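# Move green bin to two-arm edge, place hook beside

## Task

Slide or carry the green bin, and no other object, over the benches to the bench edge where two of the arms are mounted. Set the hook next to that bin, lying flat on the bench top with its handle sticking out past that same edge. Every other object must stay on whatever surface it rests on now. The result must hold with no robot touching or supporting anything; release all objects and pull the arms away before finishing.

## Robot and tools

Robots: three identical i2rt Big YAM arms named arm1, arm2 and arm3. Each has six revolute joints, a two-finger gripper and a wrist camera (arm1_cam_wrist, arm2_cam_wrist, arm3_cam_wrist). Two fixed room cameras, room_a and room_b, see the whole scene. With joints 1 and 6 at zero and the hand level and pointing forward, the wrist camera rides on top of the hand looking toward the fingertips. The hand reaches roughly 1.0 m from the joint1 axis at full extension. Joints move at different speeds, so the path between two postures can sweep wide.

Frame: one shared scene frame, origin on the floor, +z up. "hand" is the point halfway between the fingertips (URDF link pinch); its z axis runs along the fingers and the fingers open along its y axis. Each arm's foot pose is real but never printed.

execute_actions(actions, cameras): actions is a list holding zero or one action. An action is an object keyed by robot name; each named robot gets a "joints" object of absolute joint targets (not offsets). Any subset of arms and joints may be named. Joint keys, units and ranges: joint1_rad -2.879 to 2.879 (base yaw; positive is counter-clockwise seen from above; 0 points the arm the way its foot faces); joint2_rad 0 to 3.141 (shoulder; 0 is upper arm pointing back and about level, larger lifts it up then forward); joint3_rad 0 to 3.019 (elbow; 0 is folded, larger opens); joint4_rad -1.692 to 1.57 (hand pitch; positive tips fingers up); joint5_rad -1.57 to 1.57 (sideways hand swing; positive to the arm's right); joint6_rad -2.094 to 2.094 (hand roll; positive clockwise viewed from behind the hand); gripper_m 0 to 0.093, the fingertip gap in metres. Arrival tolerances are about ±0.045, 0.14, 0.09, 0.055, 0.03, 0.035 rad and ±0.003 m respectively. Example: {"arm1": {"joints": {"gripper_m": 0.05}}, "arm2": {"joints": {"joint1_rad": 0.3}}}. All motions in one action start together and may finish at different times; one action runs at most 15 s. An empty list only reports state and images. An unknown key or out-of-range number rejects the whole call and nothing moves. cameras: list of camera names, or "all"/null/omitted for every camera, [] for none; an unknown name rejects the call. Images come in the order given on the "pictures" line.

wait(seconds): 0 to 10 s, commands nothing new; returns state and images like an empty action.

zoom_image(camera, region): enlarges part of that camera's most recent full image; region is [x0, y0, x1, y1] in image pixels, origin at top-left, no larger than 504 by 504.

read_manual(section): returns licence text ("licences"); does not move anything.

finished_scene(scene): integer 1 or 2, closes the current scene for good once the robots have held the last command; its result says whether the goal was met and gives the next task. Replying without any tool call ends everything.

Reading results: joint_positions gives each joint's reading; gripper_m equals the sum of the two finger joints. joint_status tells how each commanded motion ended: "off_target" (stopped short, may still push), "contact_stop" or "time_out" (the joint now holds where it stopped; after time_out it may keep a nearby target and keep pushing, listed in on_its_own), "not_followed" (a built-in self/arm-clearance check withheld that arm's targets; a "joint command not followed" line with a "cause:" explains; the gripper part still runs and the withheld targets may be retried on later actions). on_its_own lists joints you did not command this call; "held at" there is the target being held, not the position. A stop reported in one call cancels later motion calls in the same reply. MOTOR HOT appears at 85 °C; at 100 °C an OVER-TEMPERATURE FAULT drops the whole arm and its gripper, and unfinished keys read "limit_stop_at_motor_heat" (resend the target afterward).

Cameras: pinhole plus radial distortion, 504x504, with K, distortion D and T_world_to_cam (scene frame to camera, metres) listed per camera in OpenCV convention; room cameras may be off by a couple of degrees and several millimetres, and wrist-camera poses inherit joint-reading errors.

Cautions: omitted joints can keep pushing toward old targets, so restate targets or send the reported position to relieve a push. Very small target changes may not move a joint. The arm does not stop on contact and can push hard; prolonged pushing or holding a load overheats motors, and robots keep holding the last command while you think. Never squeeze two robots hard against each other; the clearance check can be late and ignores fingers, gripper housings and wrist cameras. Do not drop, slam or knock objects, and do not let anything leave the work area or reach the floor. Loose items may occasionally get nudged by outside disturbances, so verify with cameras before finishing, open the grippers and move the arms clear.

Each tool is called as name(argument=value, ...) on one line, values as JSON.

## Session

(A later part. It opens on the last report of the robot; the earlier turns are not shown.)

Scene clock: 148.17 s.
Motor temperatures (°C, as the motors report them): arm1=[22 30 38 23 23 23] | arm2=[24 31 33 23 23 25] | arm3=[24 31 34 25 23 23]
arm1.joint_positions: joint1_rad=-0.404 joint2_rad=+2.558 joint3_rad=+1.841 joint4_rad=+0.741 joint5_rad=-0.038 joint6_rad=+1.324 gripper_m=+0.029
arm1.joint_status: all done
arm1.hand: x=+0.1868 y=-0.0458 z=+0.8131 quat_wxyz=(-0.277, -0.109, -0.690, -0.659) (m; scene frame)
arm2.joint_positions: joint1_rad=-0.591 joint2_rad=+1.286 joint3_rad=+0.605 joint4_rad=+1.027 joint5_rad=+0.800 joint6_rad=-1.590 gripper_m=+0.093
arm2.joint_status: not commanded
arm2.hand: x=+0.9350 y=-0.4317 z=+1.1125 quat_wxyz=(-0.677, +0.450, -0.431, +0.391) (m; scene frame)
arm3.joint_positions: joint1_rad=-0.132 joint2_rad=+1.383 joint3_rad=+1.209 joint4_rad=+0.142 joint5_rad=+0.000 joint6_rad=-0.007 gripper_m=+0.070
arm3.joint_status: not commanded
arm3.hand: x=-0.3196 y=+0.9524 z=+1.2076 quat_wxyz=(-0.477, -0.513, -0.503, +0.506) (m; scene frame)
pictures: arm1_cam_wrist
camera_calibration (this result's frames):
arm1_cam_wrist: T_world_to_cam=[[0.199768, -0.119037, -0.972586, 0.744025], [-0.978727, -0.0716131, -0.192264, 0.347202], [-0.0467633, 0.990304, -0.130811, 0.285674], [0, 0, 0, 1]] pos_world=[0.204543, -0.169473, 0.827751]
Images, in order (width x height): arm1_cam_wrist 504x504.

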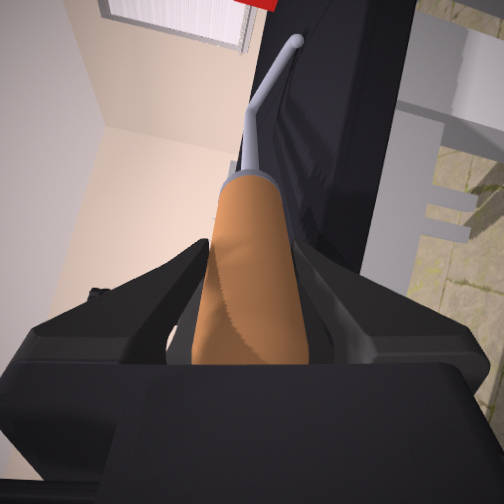

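execute_actions(actions=[{"arm1":{"joints":{"joint2_rad":2.4,"joint6_rad":1.58}}}], cameras=[])

execute_actions(actions=[{"arm1":{"joints":{"joint1_rad":-0.15,"joint2_rad":2.19,"joint3_rad":1.73,"joint4_rad":0.58,"joint5_rad":0}}}], cameras=["arm1_cam_wrist"])

Scene clock: 161.90 s.
Motor temperatures (°C, as the motors report them): arm1=[22 32 39 23 23 23] | arm2=[24 31 33 23 23 25] | arm3=[24 30 34 25 23 23]
arm1.joint_positions: joint1_rad=-0.405 joint2_rad=+2.449 joint3_rad=+1.841 joint4_rad=+0.717 joint5_rad=-0.040 joint6_rad=+1.567 gripper_m=+0.029
arm1.joint_status: all done
arm1.hand: x=+0.1909 y=-0.0417 z=+0.9048 quat_wxyz=(-0.204, -0.182, -0.642, -0.716) (m; scene frame)
arm2.joint_positions: joint1_rad=-0.591 joint2_rad=+1.286 joint3_rad=+0.605 joint4_rad=+1.027 joint5_rad=+0.800 joint6_rad=-1.590 gripper_m=+0.093
arm2.joint_status: not commanded
arm2.hand: x=+0.9350 y=-0.4317 z=+1.1125 quat_wxyz=(-0.677, +0.450, -0.431, +0.391) (m; scene frame)
arm3.joint_positions: joint1_rad=-0.132 joint2_rad=+1.383 joint3_rad=+1.209 joint4_rad=+0.142 joint5_rad=+0.000 joint6_rad=-0.007 gripper_m=+0.070
arm3.joint_status: not commanded
arm3.hand: x=-0.3196 y=+0.9524 z=+1.2076 quat_wxyz=(-0.477, -0.513, -0.503, +0.506) (m; scene frame)
pictures: none
No camera images: the call's "cameras" was empty. Leave "cameras" out to get every camera's image.

Scene clock: 163.77 s.
Motor temperatures (°C, as the motors report them): arm1=[22 32 39 23 23 23] | arm2=[24 30 33 23 23 25] | arm3=[24 30 34 25 23 23]
arm1.joint_positions: joint1_rad=-0.161 joint2_rad=+2.235 joint3_rad=+1.699 joint4_rad=+0.548 joint5_rad=+0.002 joint6_rad=+1.569 gripper_m=+0.029
arm1.joint_status: all done
arm1.hand: x=-0.0112 y=+0.0257 z=+0.9723 quat_wxyz=(-0.123, -0.125, -0.691, -0.701) (m; scene frame)
arm2.joint_positions: joint1_rad=-0.591 joint2_rad=+1.286 joint3_rad=+0.605 joint4_rad=+1.027 joint5_rad=+0.800 joint6_rad=-1.590 gripper_m=+0.093
arm2.joint_status: not commanded
arm2.hand: x=+0.9350 y=-0.4317 z=+1.1125 quat_wxyz=(-0.677, +0.450, -0.431, +0.391) (m; scene frame)
arm3.joint_positions: joint1_rad=-0.132 joint2_rad=+1.383 joint3_rad=+1.209 joint4_rad=+0.142 joint5_rad=+0.000 joint6_rad=-0.007 gripper_m=+0.070
arm3.joint_status: not commanded
arm3.hand: x=-0.3196 y=+0.9524 z=+1.2076 quat_wxyz=(-0.477, -0.513, -0.503, +0.506) (m; scene frame)
pictures: arm1_cam_wrist
camera_calibration (this result's frames):
arm1_cam_wrist: T_world_to_cam=[[-0.0117016, -0.00110475, -0.999931, 0.968119], [-0.964504, -0.263814, 0.0115785, -0.00392735], [-0.263808, 0.964573, 0.0020215, 0.0955882], [0, 0, 0, 1]] pos_world=[0.0327575, -0.0921684, 0.967904]
Images, in order (width x height): arm1_cam_wrist 504x504.

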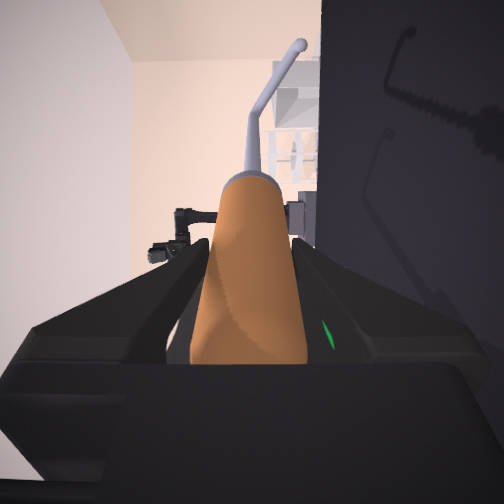

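execute_actions(actions=[{"arm1":{"joints":{"joint1_rad":0.05}}}], cameras=[])

execute_actions(actions=[{"arm1":{"joints":{"joint1_rad":0.24}}}], cameras=["arm1_cam_wrist","arm3_cam_wrist","room_b"])

zoom_image(camera="arm3_cam_wrist", region=[170, 70, 340, 300])

zoom_image(camera="room_b", region=[140, 220, 290, 320])

Scene clock: 172.10 s.
Motor temperatures (°C, as the motors report them): arm1=[22 33 39 23 23 23] | arm2=[24 30 33 23 23 25] | arm3=[24 30 35 25 23 23]
arm1.joint_positions: joint1_rad=+0.041 joint2_rad=+2.235 joint3_rad=+1.699 joint4_rad=+0.548 joint5_rad=+0.001 joint6_rad=+1.569 gripper_m=+0.029
arm1.joint_status: all done
arm1.hand: x=-0.1841 y=+0.0698 z=+0.9735 quat_wxyz=(-0.051, -0.054, -0.700, -0.710) (m; scene frame)
arm2.joint_positions: joint1_rad=-0.591 joint2_rad=+1.286 joint3_rad=+0.605 joint4_rad=+1.027 joint5_rad=+0.800 joint6_rad=-1.590 gripper_m=+0.093
arm2.joint_status: not commanded
arm2.hand: x=+0.9350 y=-0.4317 z=+1.1125 quat_wxyz=(-0.677, +0.450, -0.431, +0.391) (m; scene frame)
arm3.joint_positions: joint1_rad=-0.132 joint2_rad=+1.383 joint3_rad=+1.209 joint4_rad=+0.142 joint5_rad=+0.000 joint6_rad=-0.007 gripper_m=+0.070
arm3.joint_status: not commanded
arm3.hand: x=-0.3196 y=+0.9524 z=+1.2076 quat_wxyz=(-0.477, -0.513, -0.503, +0.506) (m; scene frame)
pictures: none
No camera images: the call's "cameras" was empty. Leave "cameras" out to get every camera's image.

Scene clock: 173.80 s.
Motor temperatures (°C, as the motors report them): arm1=[22 33 39 23 23 23] | arm2=[24 30 33 23 23 25] | arm3=[24 30 35 25 23 23]
arm1.joint_positions: joint1_rad=+0.232 joint2_rad=+2.235 joint3_rad=+1.699 joint4_rad=+0.548 joint5_rad=+0.001 joint6_rad=+1.569 gripper_m=+0.029
arm1.joint_status: all done
arm1.hand: x=-0.3524 y=+0.0787 z=+0.9745 quat_wxyz=(+0.016, +0.013, -0.701, -0.713) (m; scene frame)
arm2.joint_positions: joint1_rad=-0.591 joint2_rad=+1.286 joint3_rad=+0.605 joint4_rad=+1.027 joint5_rad=+0.800 joint6_rad=-1.590 gripper_m=+0.093
arm2.joint_status: not commanded
arm2.hand: x=+0.9350 y=-0.4317 z=+1.1125 quat_wxyz=(-0.677, +0.450, -0.431, +0.391) (m; scene frame)
arm3.joint_positions: joint1_rad=-0.132 joint2_rad=+1.383 joint3_rad=+1.209 joint4_rad=+0.142 joint5_rad=+0.000 joint6_rad=-0.007 gripper_m=+0.070
arm3.joint_status: not commanded
arm3.hand: x=-0.3196 y=+0.9524 z=+1.2076 quat_wxyz=(-0.477, -0.513, -0.503, +0.506) (m; scene frame)
pictures: arm1_cam_wrist, arm3_cam_wrist, room_b
camera_calibration (this result's frames):
arm1_cam_wrist: T_world_to_cam=[[-0.00941766, -0.00296307, -0.999951, 0.967367], [-0.789073, -0.61423, 0.00925168, -0.227403], [-0.614228, 0.789121, 0.00344653, -0.156665], [0, 0, 0, 1]] pos_world=[-0.266555, -0.0131833, 0.969964]
arm3_cam_wrist: T_world_to_cam=[[-0.998739, 0.0461643, 0.0197117, -0.388766], [0.0124734, 0.608616, -0.793367, 0.387637], [-0.0486221, -0.792121, -0.608424, 1.59819], [0, 0, 0, 1]] pos_world=[-0.315403, 1.04798, 1.28758]
Images, in order (width x height): arm1_cam_wrist 504x504, arm3_cam_wrist 504x504, room_b 504x504.

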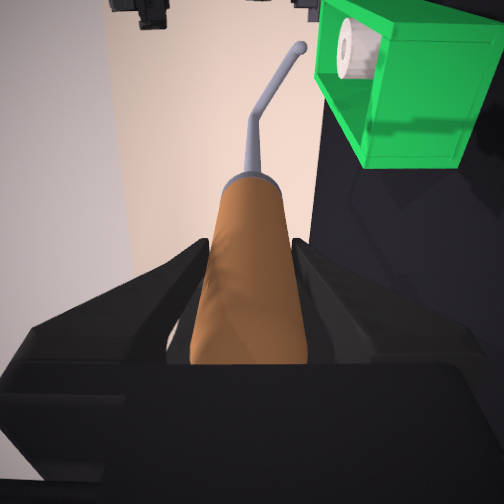

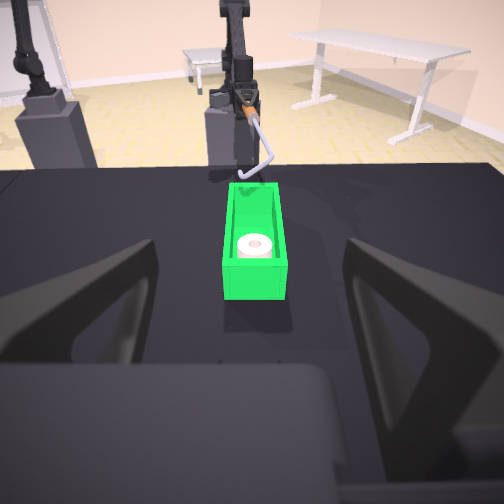

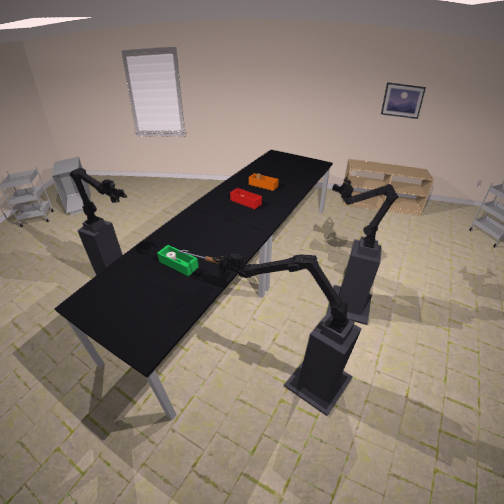

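Region (170, 70, 340, 300) of arm3_cam_wrist's 504x504 image, scaled by 2.191, with more detail than that image has; it fills the left 373 columns of this view, and the rest is white.

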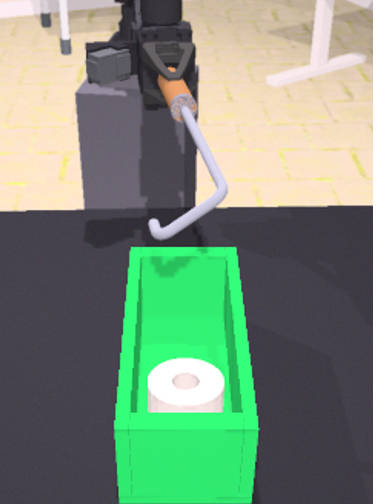

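Region (140, 220, 290, 320) of room_b's 504x504 image, scaled by 3.360, with more detail than that image has.

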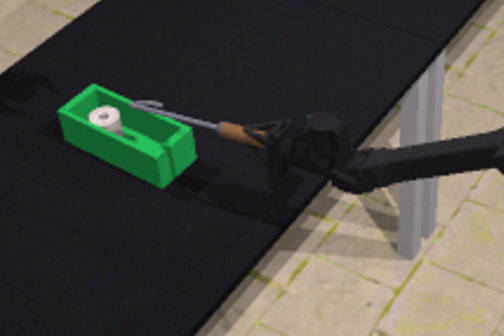

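Well aligned. Lower.

execute_actions(actions=[{"arm1":{"joints":{"joint2_rad":2.27}}}], cameras=["arm1_cam_wrist","arm3_cam_wrist"])

zoom_image(camera="arm3_cam_wrist", region=[170, 70, 340, 300])

Scene clock: 179.43 s.
Motor temperatures (°C, as the motors report them): arm1=[22 33 39 23 23 23] | arm2=[24 30 33 23 23 25] | arm3=[24 30 35 25 23 23]
arm1.joint_positions: joint1_rad=+0.232 joint2_rad=+2.325 joint3_rad=+1.699 joint4_rad=+0.552 joint5_rad=+0.001 joint6_rad=+1.573 gripper_m=+0.029
arm1.joint_status: all done
arm1.hand: x=-0.3529 y=+0.0812 z=+0.8980 quat_wxyz=(+0.017, +0.013, -0.731, -0.682) (m; scene frame)
arm2.joint_positions: joint1_rad=-0.591 joint2_rad=+1.286 joint3_rad=+0.605 joint4_rad=+1.027 joint5_rad=+0.800 joint6_rad=-1.590 gripper_m=+0.093
arm2.joint_status: not commanded
arm2.hand: x=+0.9350 y=-0.4317 z=+1.1125 quat_wxyz=(-0.677, +0.450, -0.431, +0.391) (m; scene frame)
arm3.joint_positions: joint1_rad=-0.132 joint2_rad=+1.383 joint3_rad=+1.209 joint4_rad=+0.142 joint5_rad=+0.000 joint6_rad=-0.007 gripper_m=+0.070
arm3.joint_status: not commanded
arm3.hand: x=-0.3196 y=+0.9524 z=+1.2076 quat_wxyz=(-0.477, -0.513, -0.503, +0.506) (m; scene frame)
pictures: arm1_cam_wrist, arm3_cam_wrist
camera_calibration (this result's frames):
arm1_cam_wrist: T_world_to_cam=[[-0.00987588, -0.0887728, -0.996003, 0.894097], [-0.788822, -0.611454, 0.0623199, -0.273368], [-0.614542, 0.786285, -0.0639873, -0.0980596], [0, 0, 0, 1]] pos_world=[-0.267071, -0.0106776, 0.901285]
arm3_cam_wrist: T_world_to_cam=[[-0.998739, 0.0461643, 0.0197117, -0.388766], [0.0124734, 0.608616, -0.793367, 0.387637], [-0.0486221, -0.792121, -0.608424, 1.59819], [0, 0, 0, 1]] pos_world=[-0.315403, 1.04798, 1.28758]
Images, in order (width x height): arm1_cam_wrist 504x504, arm3_cam_wrist 504x504.

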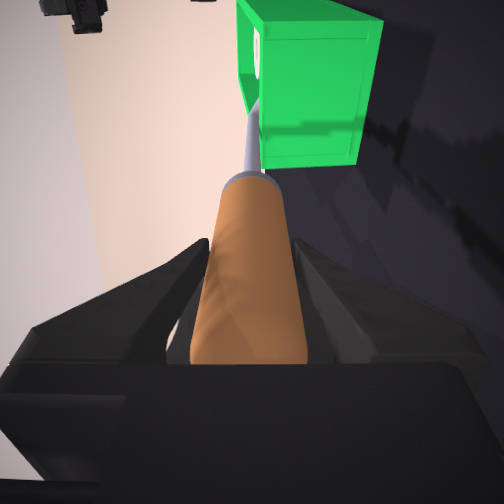

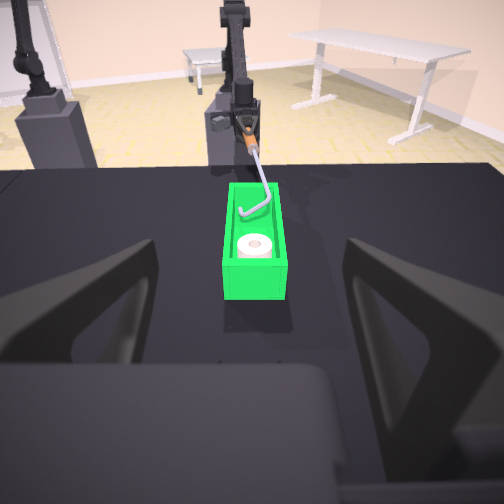

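Region (170, 70, 340, 300) of arm3_cam_wrist's 504x504 image, scaled by 2.191, with more detail than that image has; it fills the left 373 columns of this view, and the rest is white.

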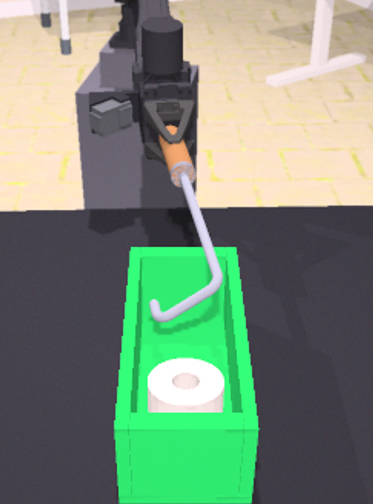

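execute_actions(actions=[{"arm1":{"joints":{"joint2_rad":2.15,"joint3_rad":1.45,"joint4_rad":0.72}}}], cameras=[])

execute_actions(actions=[{"arm1":{"joints":{"joint2_rad":2.03,"joint3_rad":1.19,"joint4_rad":0.85}}}], cameras=["arm1_cam_wrist"])

execute_actions(actions=[{"arm1":{"joints":{"joint2_rad":1.91,"joint3_rad":0.93,"joint4_rad":0.98}}}], cameras=["arm1_cam_wrist","room_b"])

zoom_image(camera="room_b", region=[140, 220, 290, 320])

Scene clock: 186.23 s.
Motor temperatures (°C, as the motors report them): arm1=[22 33 39 23 23 23] | arm2=[24 30 33 23 23 25] | arm3=[24 30 35 25 23 23]
arm1.joint_positions: joint1_rad=+0.232 joint2_rad=+2.194 joint3_rad=+1.436 joint4_rad=+0.682 joint5_rad=+0.001 joint6_rad=+1.575 gripper_m=+0.029
arm1.joint_status: all done
arm1.hand: x=-0.3501 y=+0.0164 z=+0.8962 quat_wxyz=(+0.018, +0.012, -0.732, -0.681) (m; scene frame)
arm2.joint_positions: joint1_rad=-0.591 joint2_rad=+1.286 joint3_rad=+0.605 joint4_rad=+1.027 joint5_rad=+0.800 joint6_rad=-1.590 gripper_m=+0.093
arm2.joint_status: not commanded
arm2.hand: x=+0.9350 y=-0.4317 z=+1.1125 quat_wxyz=(-0.677, +0.450, -0.431, +0.391) (m; scene frame)
arm3.joint_positions: joint1_rad=-0.132 joint2_rad=+1.383 joint3_rad=+1.209 joint4_rad=+0.142 joint5_rad=+0.000 joint6_rad=-0.007 gripper_m=+0.070
arm3.joint_status: not commanded
arm3.hand: x=-0.3196 y=+0.9524 z=+1.2076 quat_wxyz=(-0.477, -0.513, -0.503, +0.506) (m; scene frame)
pictures: none
No camera images: the call's "cameras" was empty. Leave "cameras" out to get every camera's image.

Scene clock: 187.13 s.
Motor temperatures (°C, as the motors report them): arm1=[22 33 39 23 23 23] | arm2=[24 30 33 23 23 25] | arm3=[24 30 35 25 23 23]
arm1.joint_positions: joint1_rad=+0.232 joint2_rad=+2.074 joint3_rad=+1.183 joint4_rad=+0.814 joint5_rad=+0.001 joint6_rad=+1.575 gripper_m=+0.029
arm1.joint_status: all done
arm1.hand: x=-0.3471 y=-0.0546 z=+0.8930 quat_wxyz=(+0.018, +0.012, -0.732, -0.681) (m; scene frame)
arm2.joint_positions: joint1_rad=-0.591 joint2_rad=+1.286 joint3_rad=+0.605 joint4_rad=+1.027 joint5_rad=+0.800 joint6_rad=-1.590 gripper_m=+0.093
arm2.joint_status: not commanded
arm2.hand: x=+0.9350 y=-0.4317 z=+1.1125 quat_wxyz=(-0.677, +0.450, -0.431, +0.391) (m; scene frame)
arm3.joint_positions: joint1_rad=-0.132 joint2_rad=+1.383 joint3_rad=+1.209 joint4_rad=+0.142 joint5_rad=+0.000 joint6_rad=-0.007 gripper_m=+0.070
arm3.joint_status: not commanded
arm3.hand: x=-0.3196 y=+0.9524 z=+1.2076 quat_wxyz=(-0.477, -0.513, -0.503, +0.506) (m; scene frame)
pictures: arm1_cam_wrist
camera_calibration (this result's frames):
arm1_cam_wrist: T_world_to_cam=[[-0.0116646, -0.0915087, -0.995736, 0.876145], [-0.788782, -0.611183, 0.0654083, -0.354217], [-0.614562, 0.786182, -0.0650512, 0.0129548], [0, 0, 0, 1]] pos_world=[-0.261219, -0.146501, 0.896421]
Images, in order (width x height): arm1_cam_wrist 504x504.

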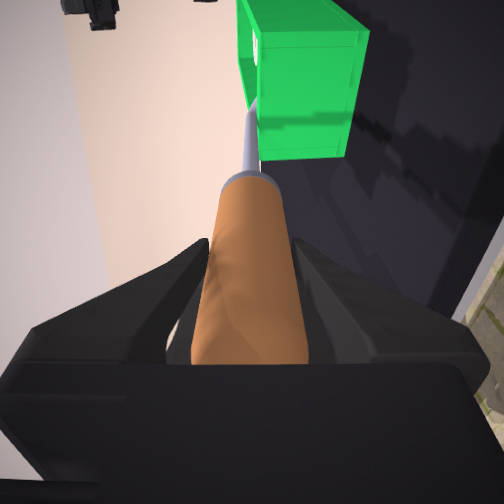

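Scene clock: 188.03 s.
Motor temperatures (°C, as the motors report them): arm1=[22 33 38 23 23 23] | arm2=[24 30 33 23 23 25] | arm3=[24 30 35 25 23 23]
arm1.joint_positions: joint1_rad=+0.232 joint2_rad=+1.948 joint3_rad=+0.924 joint4_rad=+0.946 joint5_rad=+0.001 joint6_rad=+1.575 gripper_m=+0.029
arm1.joint_status: all done
arm1.hand: x=-0.3436 y=-0.1358 z=+0.8908 quat_wxyz=(+0.018, +0.012, -0.733, -0.680) (m; scene frame)
arm2.joint_positions: joint1_rad=-0.591 joint2_rad=+1.286 joint3_rad=+0.605 joint4_rad=+1.027 joint5_rad=+0.800 joint6_rad=-1.590 gripper_m=+0.093
arm2.joint_status: not commanded
arm2.hand: x=+0.9350 y=-0.4317 z=+1.1125 quat_wxyz=(-0.677, +0.450, -0.431, +0.391) (m; scene frame)
arm3.joint_positions: joint1_rad=-0.132 joint2_rad=+1.383 joint3_rad=+1.209 joint4_rad=+0.142 joint5_rad=+0.000 joint6_rad=-0.007 gripper_m=+0.070
arm3.joint_status: not commanded
arm3.hand: x=-0.3196 y=+0.9524 z=+1.2076 quat_wxyz=(-0.477, -0.513, -0.503, +0.506) (m; scene frame)
pictures: arm1_cam_wrist, room_b
camera_calibration (this result's frames):
arm1_cam_wrist: T_world_to_cam=[[-0.0119385, -0.0938049, -0.995519, 0.865928], [-0.788538, -0.611319, 0.0670592, -0.402397], [-0.61487, 0.785805, -0.0666705, 0.0800568], [0, 0, 0, 1]] pos_world=[-0.257743, -0.227674, 0.89437]
Images, in order (width x height): arm1_cam_wrist 504x504, room_b 504x504.

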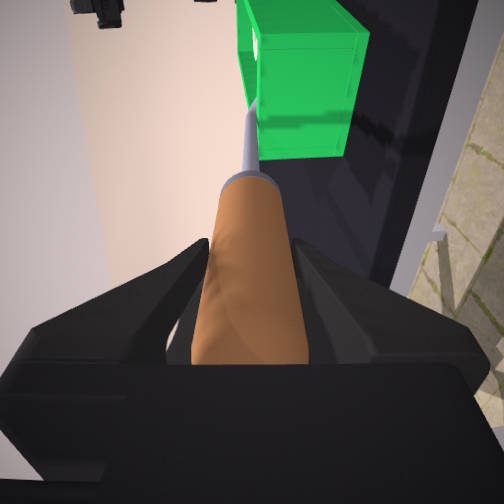

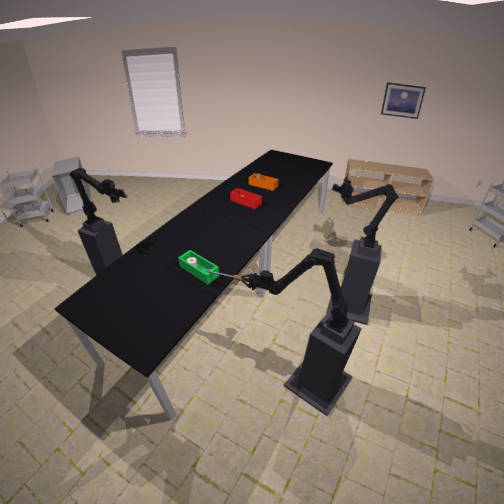

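Region (140, 220, 290, 320) of room_b's 504x504 image, scaled by 3.360, with more detail than that image has.

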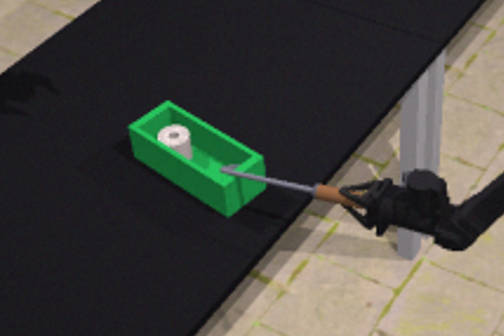

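Same final pull as in scene 1.

execute_actions(actions=[{"arm1":{"joints":{"joint2_rad":1.785,"joint3_rad":0.67,"joint4_rad":1.11}}}], cameras=["arm1_cam_wrist","room_b"])

zoom_image(camera="room_b", region=[140, 220, 290, 320])

Scene clock: 195.67 s.
Motor temperatures (°C, as the motors report them): arm1=[22 32 37 23 23 23] | arm2=[24 30 33 23 23 25] | arm3=[24 30 35 25 23 23]
arm1.joint_positions: joint1_rad=+0.232 joint2_rad=+1.817 joint3_rad=+0.662 joint4_rad=+1.074 joint5_rad=+0.001 joint6_rad=+1.576 gripper_m=+0.029
arm1.joint_status: all done
arm1.hand: x=-0.3398 y=-0.2246 z=+0.8901 quat_wxyz=(+0.018, +0.012, -0.734, -0.679) (m; scene frame)
arm2.joint_positions: joint1_rad=-0.591 joint2_rad=+1.286 joint3_rad=+0.605 joint4_rad=+1.027 joint5_rad=+0.800 joint6_rad=-1.590 gripper_m=+0.093
arm2.joint_status: not commanded
arm2.hand: x=+0.9350 y=-0.4317 z=+1.1125 quat_wxyz=(-0.677, +0.450, -0.431, +0.391) (m; scene frame)
arm3.joint_positions: joint1_rad=-0.132 joint2_rad=+1.383 joint3_rad=+1.209 joint4_rad=+0.142 joint5_rad=+0.000 joint6_rad=-0.007 gripper_m=+0.070
arm3.joint_status: not commanded
arm3.hand: x=-0.3196 y=+0.9524 z=+1.2076 quat_wxyz=(-0.477, -0.513, -0.503, +0.506) (m; scene frame)
pictures: arm1_cam_wrist, room_b
camera_calibration (this result's frames):
arm1_cam_wrist: T_world_to_cam=[[-0.0125507, -0.0972509, -0.995181, 0.855687], [-0.78852, -0.611052, 0.0696576, -0.45585], [-0.614881, 0.785594, -0.0690151, 0.154188], [0, 0, 0, 1]] pos_world=[-0.2539, -0.316461, 0.893958]
Images, in order (width x height): arm1_cam_wrist 504x504, room_b 504x504.

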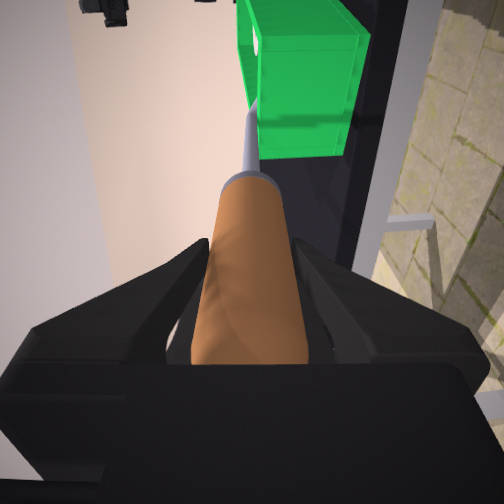

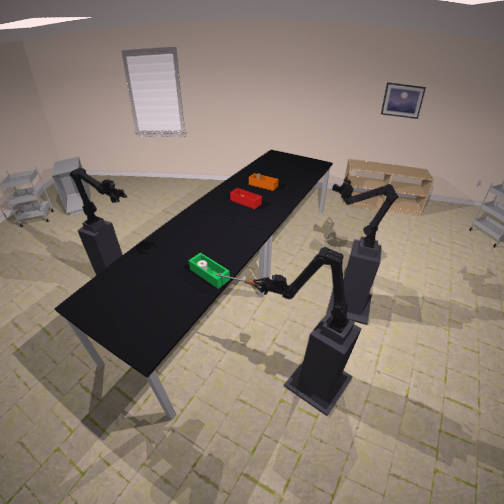

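Region (140, 220, 290, 320) of room_b's 504x504 image, scaled by 3.360, with more detail than that image has.

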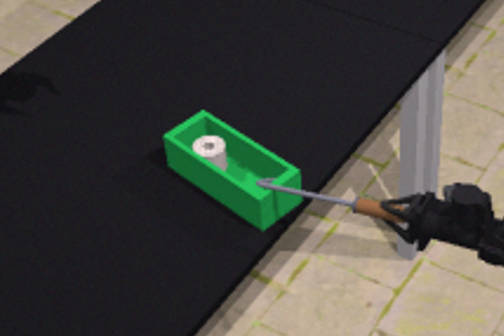

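execute_actions(actions=[{"arm1":{"joints":{"joint3_rad":0.89}}}], cameras=[])

execute_actions(actions=[{"arm1":{"joints":{"joint1_rad":0.0}}}], cameras=["arm3_cam_wrist"])

execute_actions(actions=[{"arm1":{"joints":{"joint2_rad":2.18,"joint3_rad":1.25}}}], cameras=["arm1_cam_wrist","arm3_cam_wrist","room_b"])

zoom_image(camera="room_b", region=[150, 220, 300, 320])

Scene clock: 208.00 s.
Motor temperatures (°C, as the motors report them): arm1=[22 31 36 23 23 23] | arm2=[24 30 33 23 23 25] | arm3=[24 30 35 25 23 23]
arm1.joint_positions: joint1_rad=+0.232 joint2_rad=+1.821 joint3_rad=+0.836 joint4_rad=+1.073 joint5_rad=+0.001 joint6_rad=+1.576 gripper_m=+0.029
arm1.joint_status: all done
arm1.hand: x=-0.3419 y=-0.1665 z=+0.9627 quat_wxyz=(+0.020, +0.010, -0.674, -0.738) (m; scene frame)
arm2.joint_positions: joint1_rad=-0.591 joint2_rad=+1.286 joint3_rad=+0.605 joint4_rad=+1.027 joint5_rad=+0.800 joint6_rad=-1.590 gripper_m=+0.093
arm2.joint_status: not commanded
arm2.hand: x=+0.9350 y=-0.4317 z=+1.1125 quat_wxyz=(-0.677, +0.450, -0.431, +0.391) (m; scene frame)
arm3.joint_positions: joint1_rad=-0.132 joint2_rad=+1.383 joint3_rad=+1.209 joint4_rad=+0.142 joint5_rad=+0.000 joint6_rad=-0.007 gripper_m=+0.070
arm3.joint_status: not commanded
arm3.hand: x=-0.3196 y=+0.9524 z=+1.2076 quat_wxyz=(-0.477, -0.513, -0.503, +0.506) (m; scene frame)
pictures: none
No camera images: the call's "cameras" was empty. Leave "cameras" out to get every camera's image.

Scene clock: 209.47 s.
Motor temperatures (°C, as the motors report them): arm1=[22 31 36 23 23 23] | arm2=[24 30 33 23 23 25] | arm3=[24 30 35 25 23 23]
arm1.joint_positions: joint1_rad=-0.005 joint2_rad=+1.821 joint3_rad=+0.836 joint4_rad=+1.073 joint5_rad=+0.000 joint6_rad=+1.576 gripper_m=+0.029
arm1.joint_status: all done
arm1.hand: x=-0.1917 y=-0.1779 z=+0.9618 quat_wxyz=(-0.067, -0.070, -0.671, -0.735) (m; scene frame)
arm2.joint_positions: joint1_rad=-0.591 joint2_rad=+1.286 joint3_rad=+0.605 joint4_rad=+1.027 joint5_rad=+0.800 joint6_rad=-1.590 gripper_m=+0.093
arm2.joint_status: not commanded
arm2.hand: x=+0.9350 y=-0.4317 z=+1.1125 quat_wxyz=(-0.677, +0.450, -0.431, +0.391) (m; scene frame)
arm3.joint_positions: joint1_rad=-0.132 joint2_rad=+1.383 joint3_rad=+1.209 joint4_rad=+0.142 joint5_rad=+0.000 joint6_rad=-0.007 gripper_m=+0.070
arm3.joint_status: not commanded
arm3.hand: x=-0.3196 y=+0.9524 z=+1.2076 quat_wxyz=(-0.477, -0.513, -0.503, +0.506) (m; scene frame)
pictures: arm3_cam_wrist
camera_calibration (this result's frames):
arm3_cam_wrist: T_world_to_cam=[[-0.998739, 0.0461643, 0.0197117, -0.388766], [0.0124734, 0.608616, -0.793367, 0.387637], [-0.0486221, -0.792121, -0.608424, 1.59819], [0, 0, 0, 1]] pos_world=[-0.315403, 1.04798, 1.28758]
Images, in order (width x height): arm3_cam_wrist 504x504.

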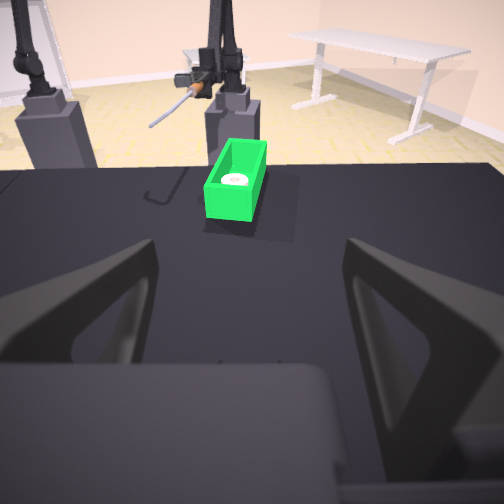

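Scene clock: 210.70 s.
Motor temperatures (°C, as the motors report them): arm1=[22 31 36 23 23 23] | arm2=[24 30 33 23 23 25] | arm3=[24 30 35 25 23 23]
arm1.joint_positions: joint1_rad=-0.005 joint2_rad=+2.236 joint3_rad=+1.175 joint4_rad=+1.073 joint5_rad=+0.000 joint6_rad=+1.575 gripper_m=+0.029
arm1.joint_status: all done
arm1.hand: x=-0.1725 y=-0.0758 z=+0.8346 quat_wxyz=(-0.065, -0.072, -0.698, -0.709) (m; scene frame)
arm2.joint_positions: joint1_rad=-0.591 joint2_rad=+1.286 joint3_rad=+0.605 joint4_rad=+1.027 joint5_rad=+0.800 joint6_rad=-1.590 gripper_m=+0.093
arm2.joint_status: not commanded
arm2.hand: x=+0.9350 y=-0.4317 z=+1.1125 quat_wxyz=(-0.677, +0.450, -0.431, +0.391) (m; scene frame)
arm3.joint_positions: joint1_rad=-0.132 joint2_rad=+1.383 joint3_rad=+1.209 joint4_rad=+0.142 joint5_rad=+0.000 joint6_rad=-0.007 gripper_m=+0.070
arm3.joint_status: not commanded
arm3.hand: x=-0.3196 y=+0.9524 z=+1.2076 quat_wxyz=(-0.477, -0.513, -0.503, +0.506) (m; scene frame)
pictures: arm1_cam_wrist, arm3_cam_wrist, room_b
camera_calibration (this result's frames):
arm1_cam_wrist: T_world_to_cam=[[-0.0163977, -0.000484929, -0.999865, 0.827561], [-0.910754, -0.412671, 0.0151364, -0.189693], [-0.412623, 0.91088, 0.00632519, 0.117859], [0, 0, 0, 1]] pos_world=[-0.110562, -0.185235, 0.829576]
arm3_cam_wrist: T_world_to_cam=[[-0.998739, 0.0461643, 0.0197117, -0.388766], [0.0124734, 0.608616, -0.793367, 0.387637], [-0.0486221, -0.792121, -0.608424, 1.59819], [0, 0, 0, 1]] pos_world=[-0.315403, 1.04798, 1.28758]
Images, in order (width x height): arm1_cam_wrist 504x504, arm3_cam_wrist 504x504, room_b 504x504.

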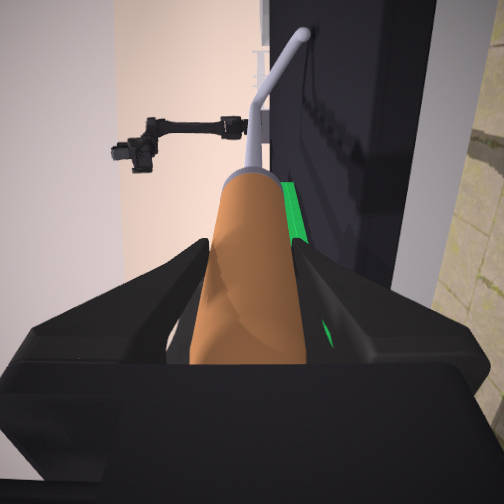

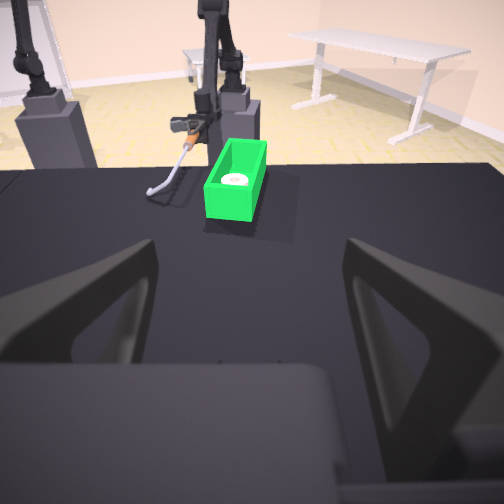

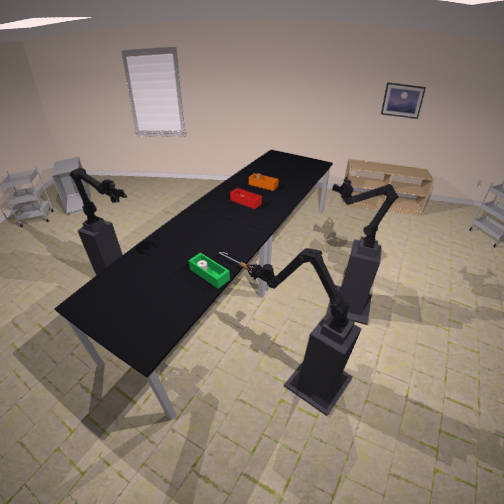

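Region (150, 220, 300, 320) of room_b's 504x504 image, scaled by 3.360, with more detail than that image has.

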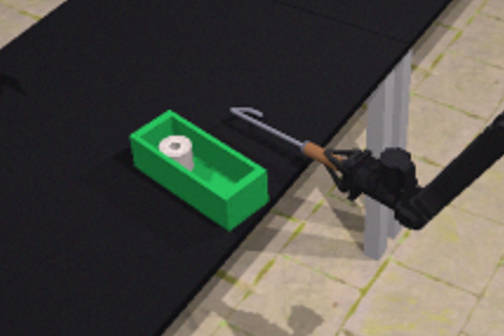

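execute_actions(actions=[])

Scene clock: 231.20 s.
Motor temperatures (°C, as the motors report them): arm1=[22 32 39 23 23 23] | arm2=[24 30 33 23 23 25] | arm3=[24 30 35 25 23 23]
arm1.joint_positions: joint1_rad=-0.005 joint2_rad=+2.236 joint3_rad=+1.175 joint4_rad=+1.073 joint5_rad=+0.000 joint6_rad=+1.575 gripper_m=+0.029
arm1.joint_status: all done
arm1.hand: x=-0.1725 y=-0.0758 z=+0.8346 quat_wxyz=(-0.065, -0.072, -0.698, -0.709) (m; scene frame)
arm2.joint_positions: joint1_rad=-0.591 joint2_rad=+1.286 joint3_rad=+0.605 joint4_rad=+1.027 joint5_rad=+0.800 joint6_rad=-1.590 gripper_m=+0.093
arm2.joint_status: not commanded
arm2.hand: x=+0.9350 y=-0.4317 z=+1.1125 quat_wxyz=(-0.677, +0.450, -0.431, +0.391) (m; scene frame)
arm3.joint_positions: joint1_rad=-0.132 joint2_rad=+1.383 joint3_rad=+1.209 joint4_rad=+0.142 joint5_rad=+0.000 joint6_rad=-0.007 gripper_m=+0.070
arm3.joint_status: not commanded
arm3.hand: x=-0.3196 y=+0.9524 z=+1.2076 quat_wxyz=(-0.477, -0.513, -0.503, +0.506) (m; scene frame)
pictures: arm1_cam_wrist, arm2_cam_wrist, arm3_cam_wrist, room_a, room_b
camera_calibration (this result's frames):
arm1_cam_wrist: T_world_to_cam=[[-0.0163977, -0.000484929, -0.999865, 0.827561], [-0.910754, -0.412671, 0.0151364, -0.189693], [-0.412623, 0.91088, 0.00632519, 0.117859], [0, 0, 0, 1]] pos_world=[-0.110562, -0.185235, 0.829576]
arm2_cam_wrist: T_world_to_cam=[[-0.138557, -0.288746, 0.947327, -1.05327], [-0.288617, -0.903259, -0.317527, 0.239996], [0.947366, -0.31741, 0.0418163, -0.944138], [0, 0, 0, 1]] pos_world=[0.817774, -0.387026, 1.11347]
arm3_cam_wrist: T_world_to_cam=[[-0.998739, 0.0461643, 0.0197117, -0.388766], [0.0124734, 0.608616, -0.793367, 0.387637], [-0.0486221, -0.792121, -0.608424, 1.59819], [0, 0, 0, 1]] pos_world=[-0.315403, 1.04798, 1.28758]
Images, in order (width x height): arm1_cam_wrist 504x504, arm2_cam_wrist 504x504, arm3_cam_wrist 504x504, room_a 504x504, room_b 504x504.

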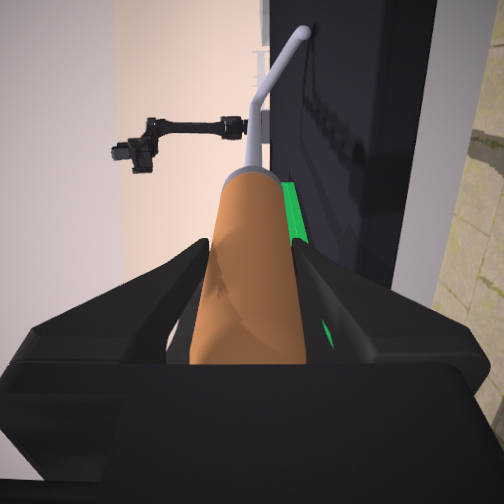

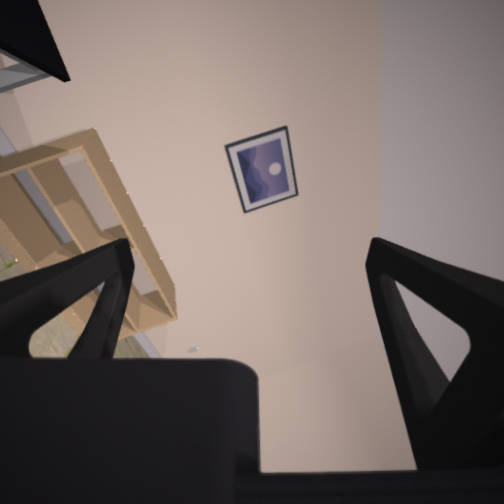

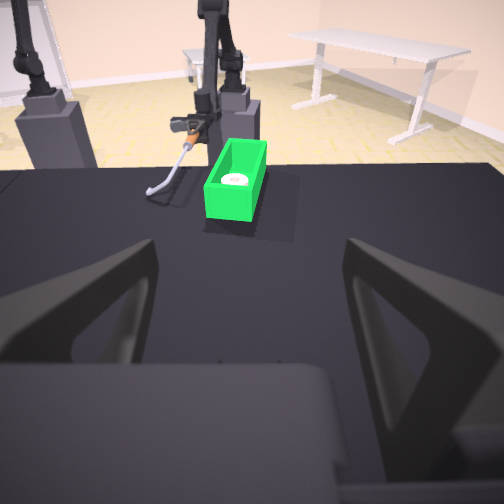

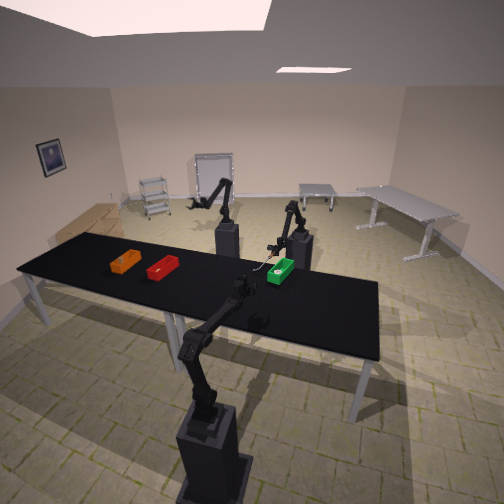

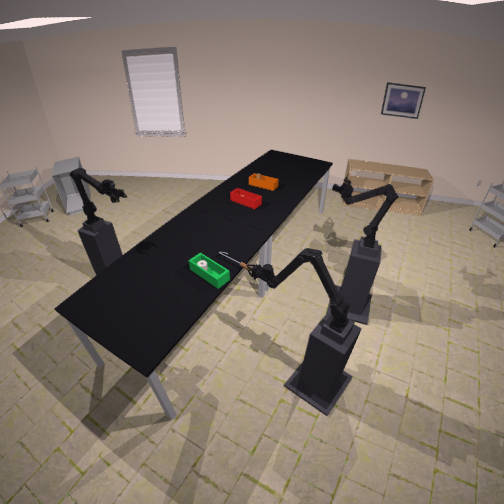

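execute_actions(actions=[{"arm1":{"joints":{"joint6_rad":1.3,"joint5_rad":-0.08}}}], cameras=["arm1_cam_wrist"])

execute_actions(actions=[{"arm1":{"joints":{"joint2_rad":2.32,"joint3_rad":1.37,"joint6_rad":1.0}}}], cameras=["arm1_cam_wrist","arm3_cam_wrist","room_b"])

Scene clock: 242.83 s.
Motor temperatures (°C, as the motors report them): arm1=[22 33 39 23 23 23] | arm2=[24 29 33 23 23 25] | arm3=[24 30 35 25 23 23]
arm1.joint_positions: joint1_rad=-0.004 joint2_rad=+2.236 joint3_rad=+1.175 joint4_rad=+1.073 joint5_rad=-0.080 joint6_rad=+1.314 gripper_m=+0.029
arm1.joint_status: all done
arm1.hand: x=-0.1867 y=-0.0736 z=+0.8346 quat_wxyz=(-0.129, +0.049, -0.700, -0.701) (m; scene frame)
arm2.joint_positions: joint1_rad=-0.591 joint2_rad=+1.286 joint3_rad=+0.605 joint4_rad=+1.027 joint5_rad=+0.800 joint6_rad=-1.590 gripper_m=+0.093
arm2.joint_status: not commanded
arm2.hand: x=+0.9350 y=-0.4317 z=+1.1125 quat_wxyz=(-0.677, +0.450, -0.431, +0.391) (m; scene frame)
arm3.joint_positions: joint1_rad=-0.132 joint2_rad=+1.383 joint3_rad=+1.209 joint4_rad=+0.142 joint5_rad=+0.000 joint6_rad=-0.007 gripper_m=+0.070
arm3.joint_status: not commanded
arm3.hand: x=-0.3196 y=+0.9524 z=+1.2076 quat_wxyz=(-0.477, -0.513, -0.503, +0.506) (m; scene frame)
pictures: arm1_cam_wrist
camera_calibration (this result's frames):
arm1_cam_wrist: T_world_to_cam=[[0.241651, -0.0311397, -0.969863, 0.848286], [-0.852558, -0.484132, -0.196879, -0.0191185], [-0.463411, 0.874441, -0.14354, 0.222923], [0, 0, 0, 1]] pos_world=[-0.117984, -0.177774, 0.850956]
Images, in order (width x height): arm1_cam_wrist 504x504.

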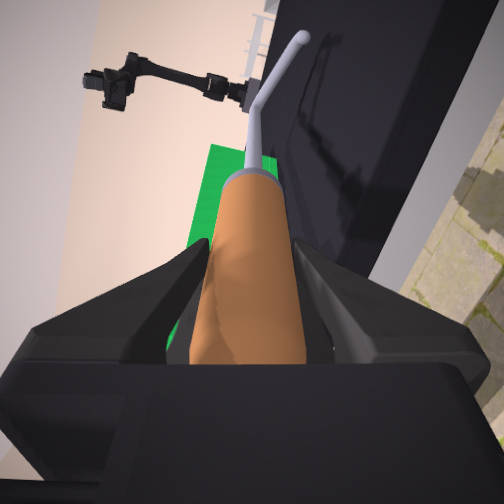

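Scene clock: 244.13 s.
Motor temperatures (°C, as the motors report them): arm1=[22 33 39 23 23 23] | arm2=[24 29 33 23 23 25] | arm3=[24 30 35 25 23 23]
arm1.joint_positions: joint1_rad=-0.004 joint2_rad=+2.363 joint3_rad=+1.306 joint4_rad=+1.073 joint5_rad=-0.080 joint6_rad=+1.012 gripper_m=+0.029
arm1.joint_status: all done
arm1.hand: x=-0.1813 y=-0.0424 z=+0.7977 quat_wxyz=(-0.233, +0.153, -0.683, -0.675) (m; scene frame)
arm2.joint_positions: joint1_rad=-0.591 joint2_rad=+1.286 joint3_rad=+0.605 joint4_rad=+1.027 joint5_rad=+0.800 joint6_rad=-1.590 gripper_m=+0.093
arm2.joint_status: not commanded
arm2.hand: x=+0.9350 y=-0.4317 z=+1.1125 quat_wxyz=(-0.677, +0.450, -0.431, +0.391) (m; scene frame)
arm3.joint_positions: joint1_rad=-0.132 joint2_rad=+1.383 joint3_rad=+1.209 joint4_rad=+0.142 joint5_rad=+0.000 joint6_rad=-0.007 gripper_m=+0.070
arm3.joint_status: not commanded
arm3.hand: x=-0.3196 y=+0.9524 z=+1.2076 quat_wxyz=(-0.477, -0.513, -0.503, +0.506) (m; scene frame)
pictures: arm1_cam_wrist, arm3_cam_wrist, room_b
camera_calibration (this result's frames):
arm1_cam_wrist: T_world_to_cam=[[0.517231, -0.0604258, -0.85371, 0.768166], [-0.760372, -0.490282, -0.425979, 0.192509], [-0.392818, 0.869467, -0.299535, 0.329886], [0, 0, 0, 1]] pos_world=[-0.121356, -0.146024, 0.836608]
arm3_cam_wrist: T_world_to_cam=[[-0.998739, 0.0461643, 0.0197117, -0.388766], [0.0124734, 0.608616, -0.793367, 0.387637], [-0.0486221, -0.792121, -0.608424, 1.59819], [0, 0, 0, 1]] pos_world=[-0.315403, 1.04798, 1.28758]
Images, in order (width x height): arm1_cam_wrist 504x504, arm3_cam_wrist 504x504, room_b 504x504.

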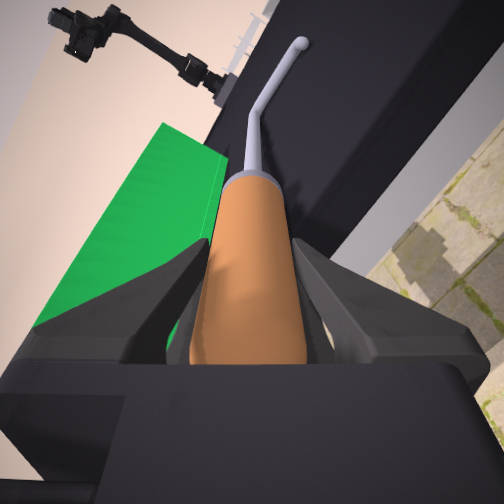

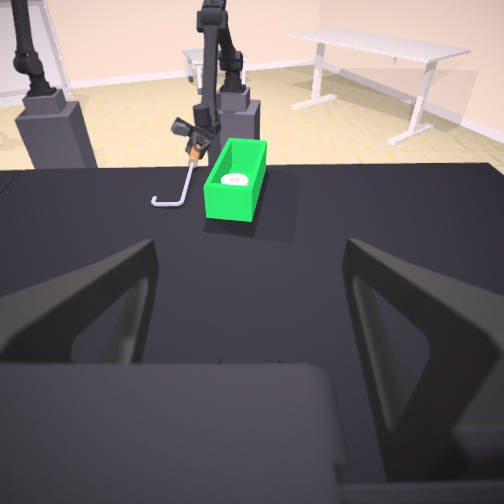

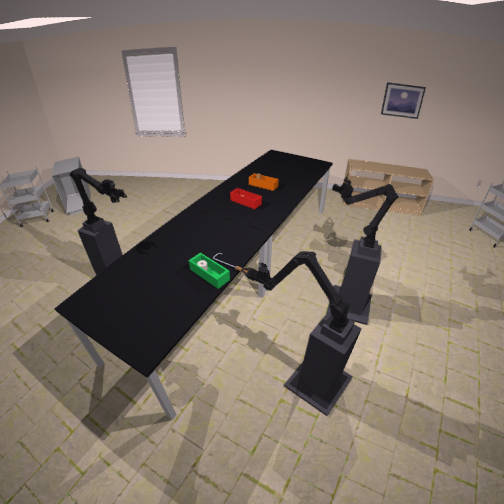

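zoom_image(camera="arm3_cam_wrist", region=[140, 110, 270, 230])

zoom_image(camera="room_b", region=[180, 230, 290, 310])

Region (140, 110, 270, 230) of arm3_cam_wrist's 504x504 image, scaled by 3.877, with more detail than that image has; it fills the top 465 rows of this view, and the rest is white.

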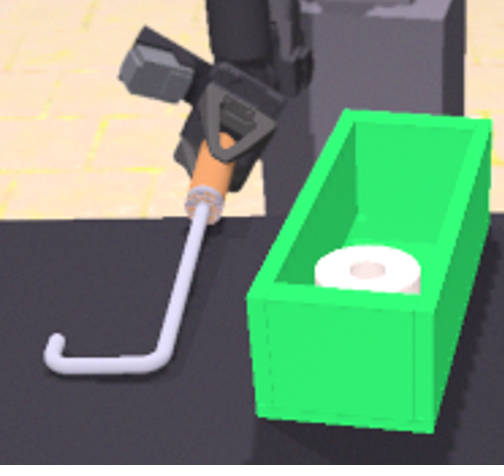

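Region (180, 230, 290, 310) of room_b's 504x504 image, scaled by 4.582, with more detail than that image has; it fills the top 367 rows of this view, and the rest is white.

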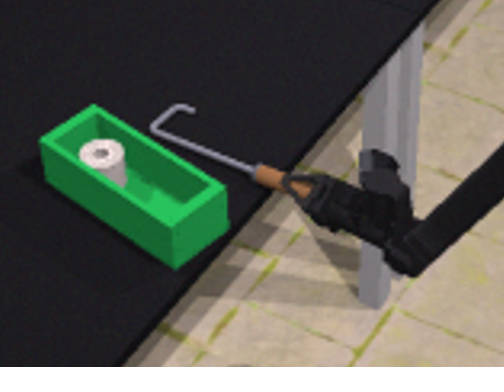

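execute_actions(actions=[{"arm1":{"joints":{"joint2_rad":2.36,"joint3_rad":1.40}}}], cameras=["arm1_cam_wrist","arm3_cam_wrist","room_b"])

zoom_image(camera="arm3_cam_wrist", region=[140, 110, 270, 230])

Scene clock: 260.87 s.
Motor temperatures (°C, as the motors report them): arm1=[22 33 39 23 23 23] | arm2=[24 29 33 23 23 25] | arm3=[24 30 35 25 23 23]
arm1.joint_positions: joint1_rad=-0.004 joint2_rad=+2.381 joint3_rad=+1.329 joint4_rad=+1.074 joint5_rad=-0.080 joint6_rad=+1.010 gripper_m=+0.029
arm1.joint_status: all done
arm1.hand: x=-0.1803 y=-0.0372 z=+0.7942 quat_wxyz=(-0.235, +0.154, -0.681, -0.676) (m; scene frame)
arm2.joint_positions: joint1_rad=-0.591 joint2_rad=+1.286 joint3_rad=+0.605 joint4_rad=+1.027 joint5_rad=+0.800 joint6_rad=-1.590 gripper_m=+0.093
arm2.joint_status: not commanded
arm2.hand: x=+0.9350 y=-0.4317 z=+1.1125 quat_wxyz=(-0.677, +0.450, -0.431, +0.391) (m; scene frame)
arm3.joint_positions: joint1_rad=-0.132 joint2_rad=+1.383 joint3_rad=+1.209 joint4_rad=+0.142 joint5_rad=+0.000 joint6_rad=-0.007 gripper_m=+0.070
arm3.joint_status: not commanded
arm3.hand: x=-0.3196 y=+0.9524 z=+1.2076 quat_wxyz=(-0.477, -0.513, -0.503, +0.506) (m; scene frame)
pictures: arm1_cam_wrist, arm3_cam_wrist, room_b
camera_calibration (this result's frames):
arm1_cam_wrist: T_world_to_cam=[[0.519714, -0.0561756, -0.852491, 0.764581], [-0.75916, -0.48807, -0.430654, 0.198354], [-0.391883, 0.870995, -0.296303, 0.322305], [0, 0, 0, 1]] pos_world=[-0.120475, -0.140965, 0.832721]
arm3_cam_wrist: T_world_to_cam=[[-0.998739, 0.0461643, 0.0197117, -0.388766], [0.0124734, 0.608616, -0.793367, 0.387637], [-0.0486221, -0.792121, -0.608424, 1.59819], [0, 0, 0, 1]] pos_world=[-0.315403, 1.04798, 1.28758]
Images, in order (width x height): arm1_cam_wrist 504x504, arm3_cam_wrist 504x504, room_b 504x504.

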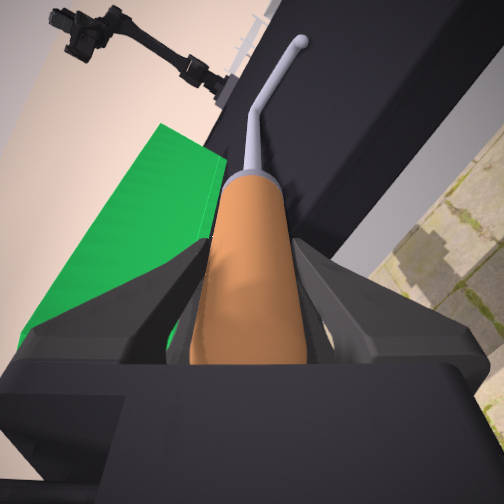

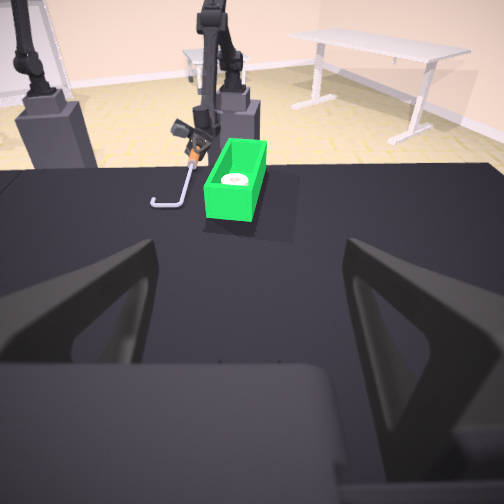

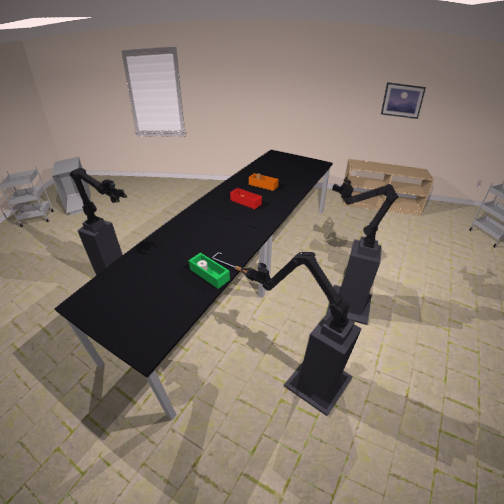

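Region (140, 110, 270, 230) of arm3_cam_wrist's 504x504 image, scaled by 3.877, with more detail than that image has; it fills the top 465 rows of this view, and the rest is white.

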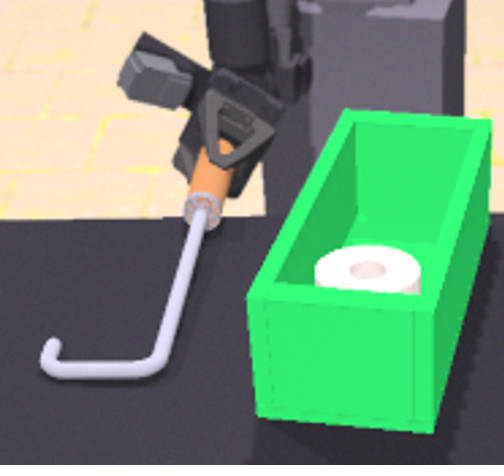

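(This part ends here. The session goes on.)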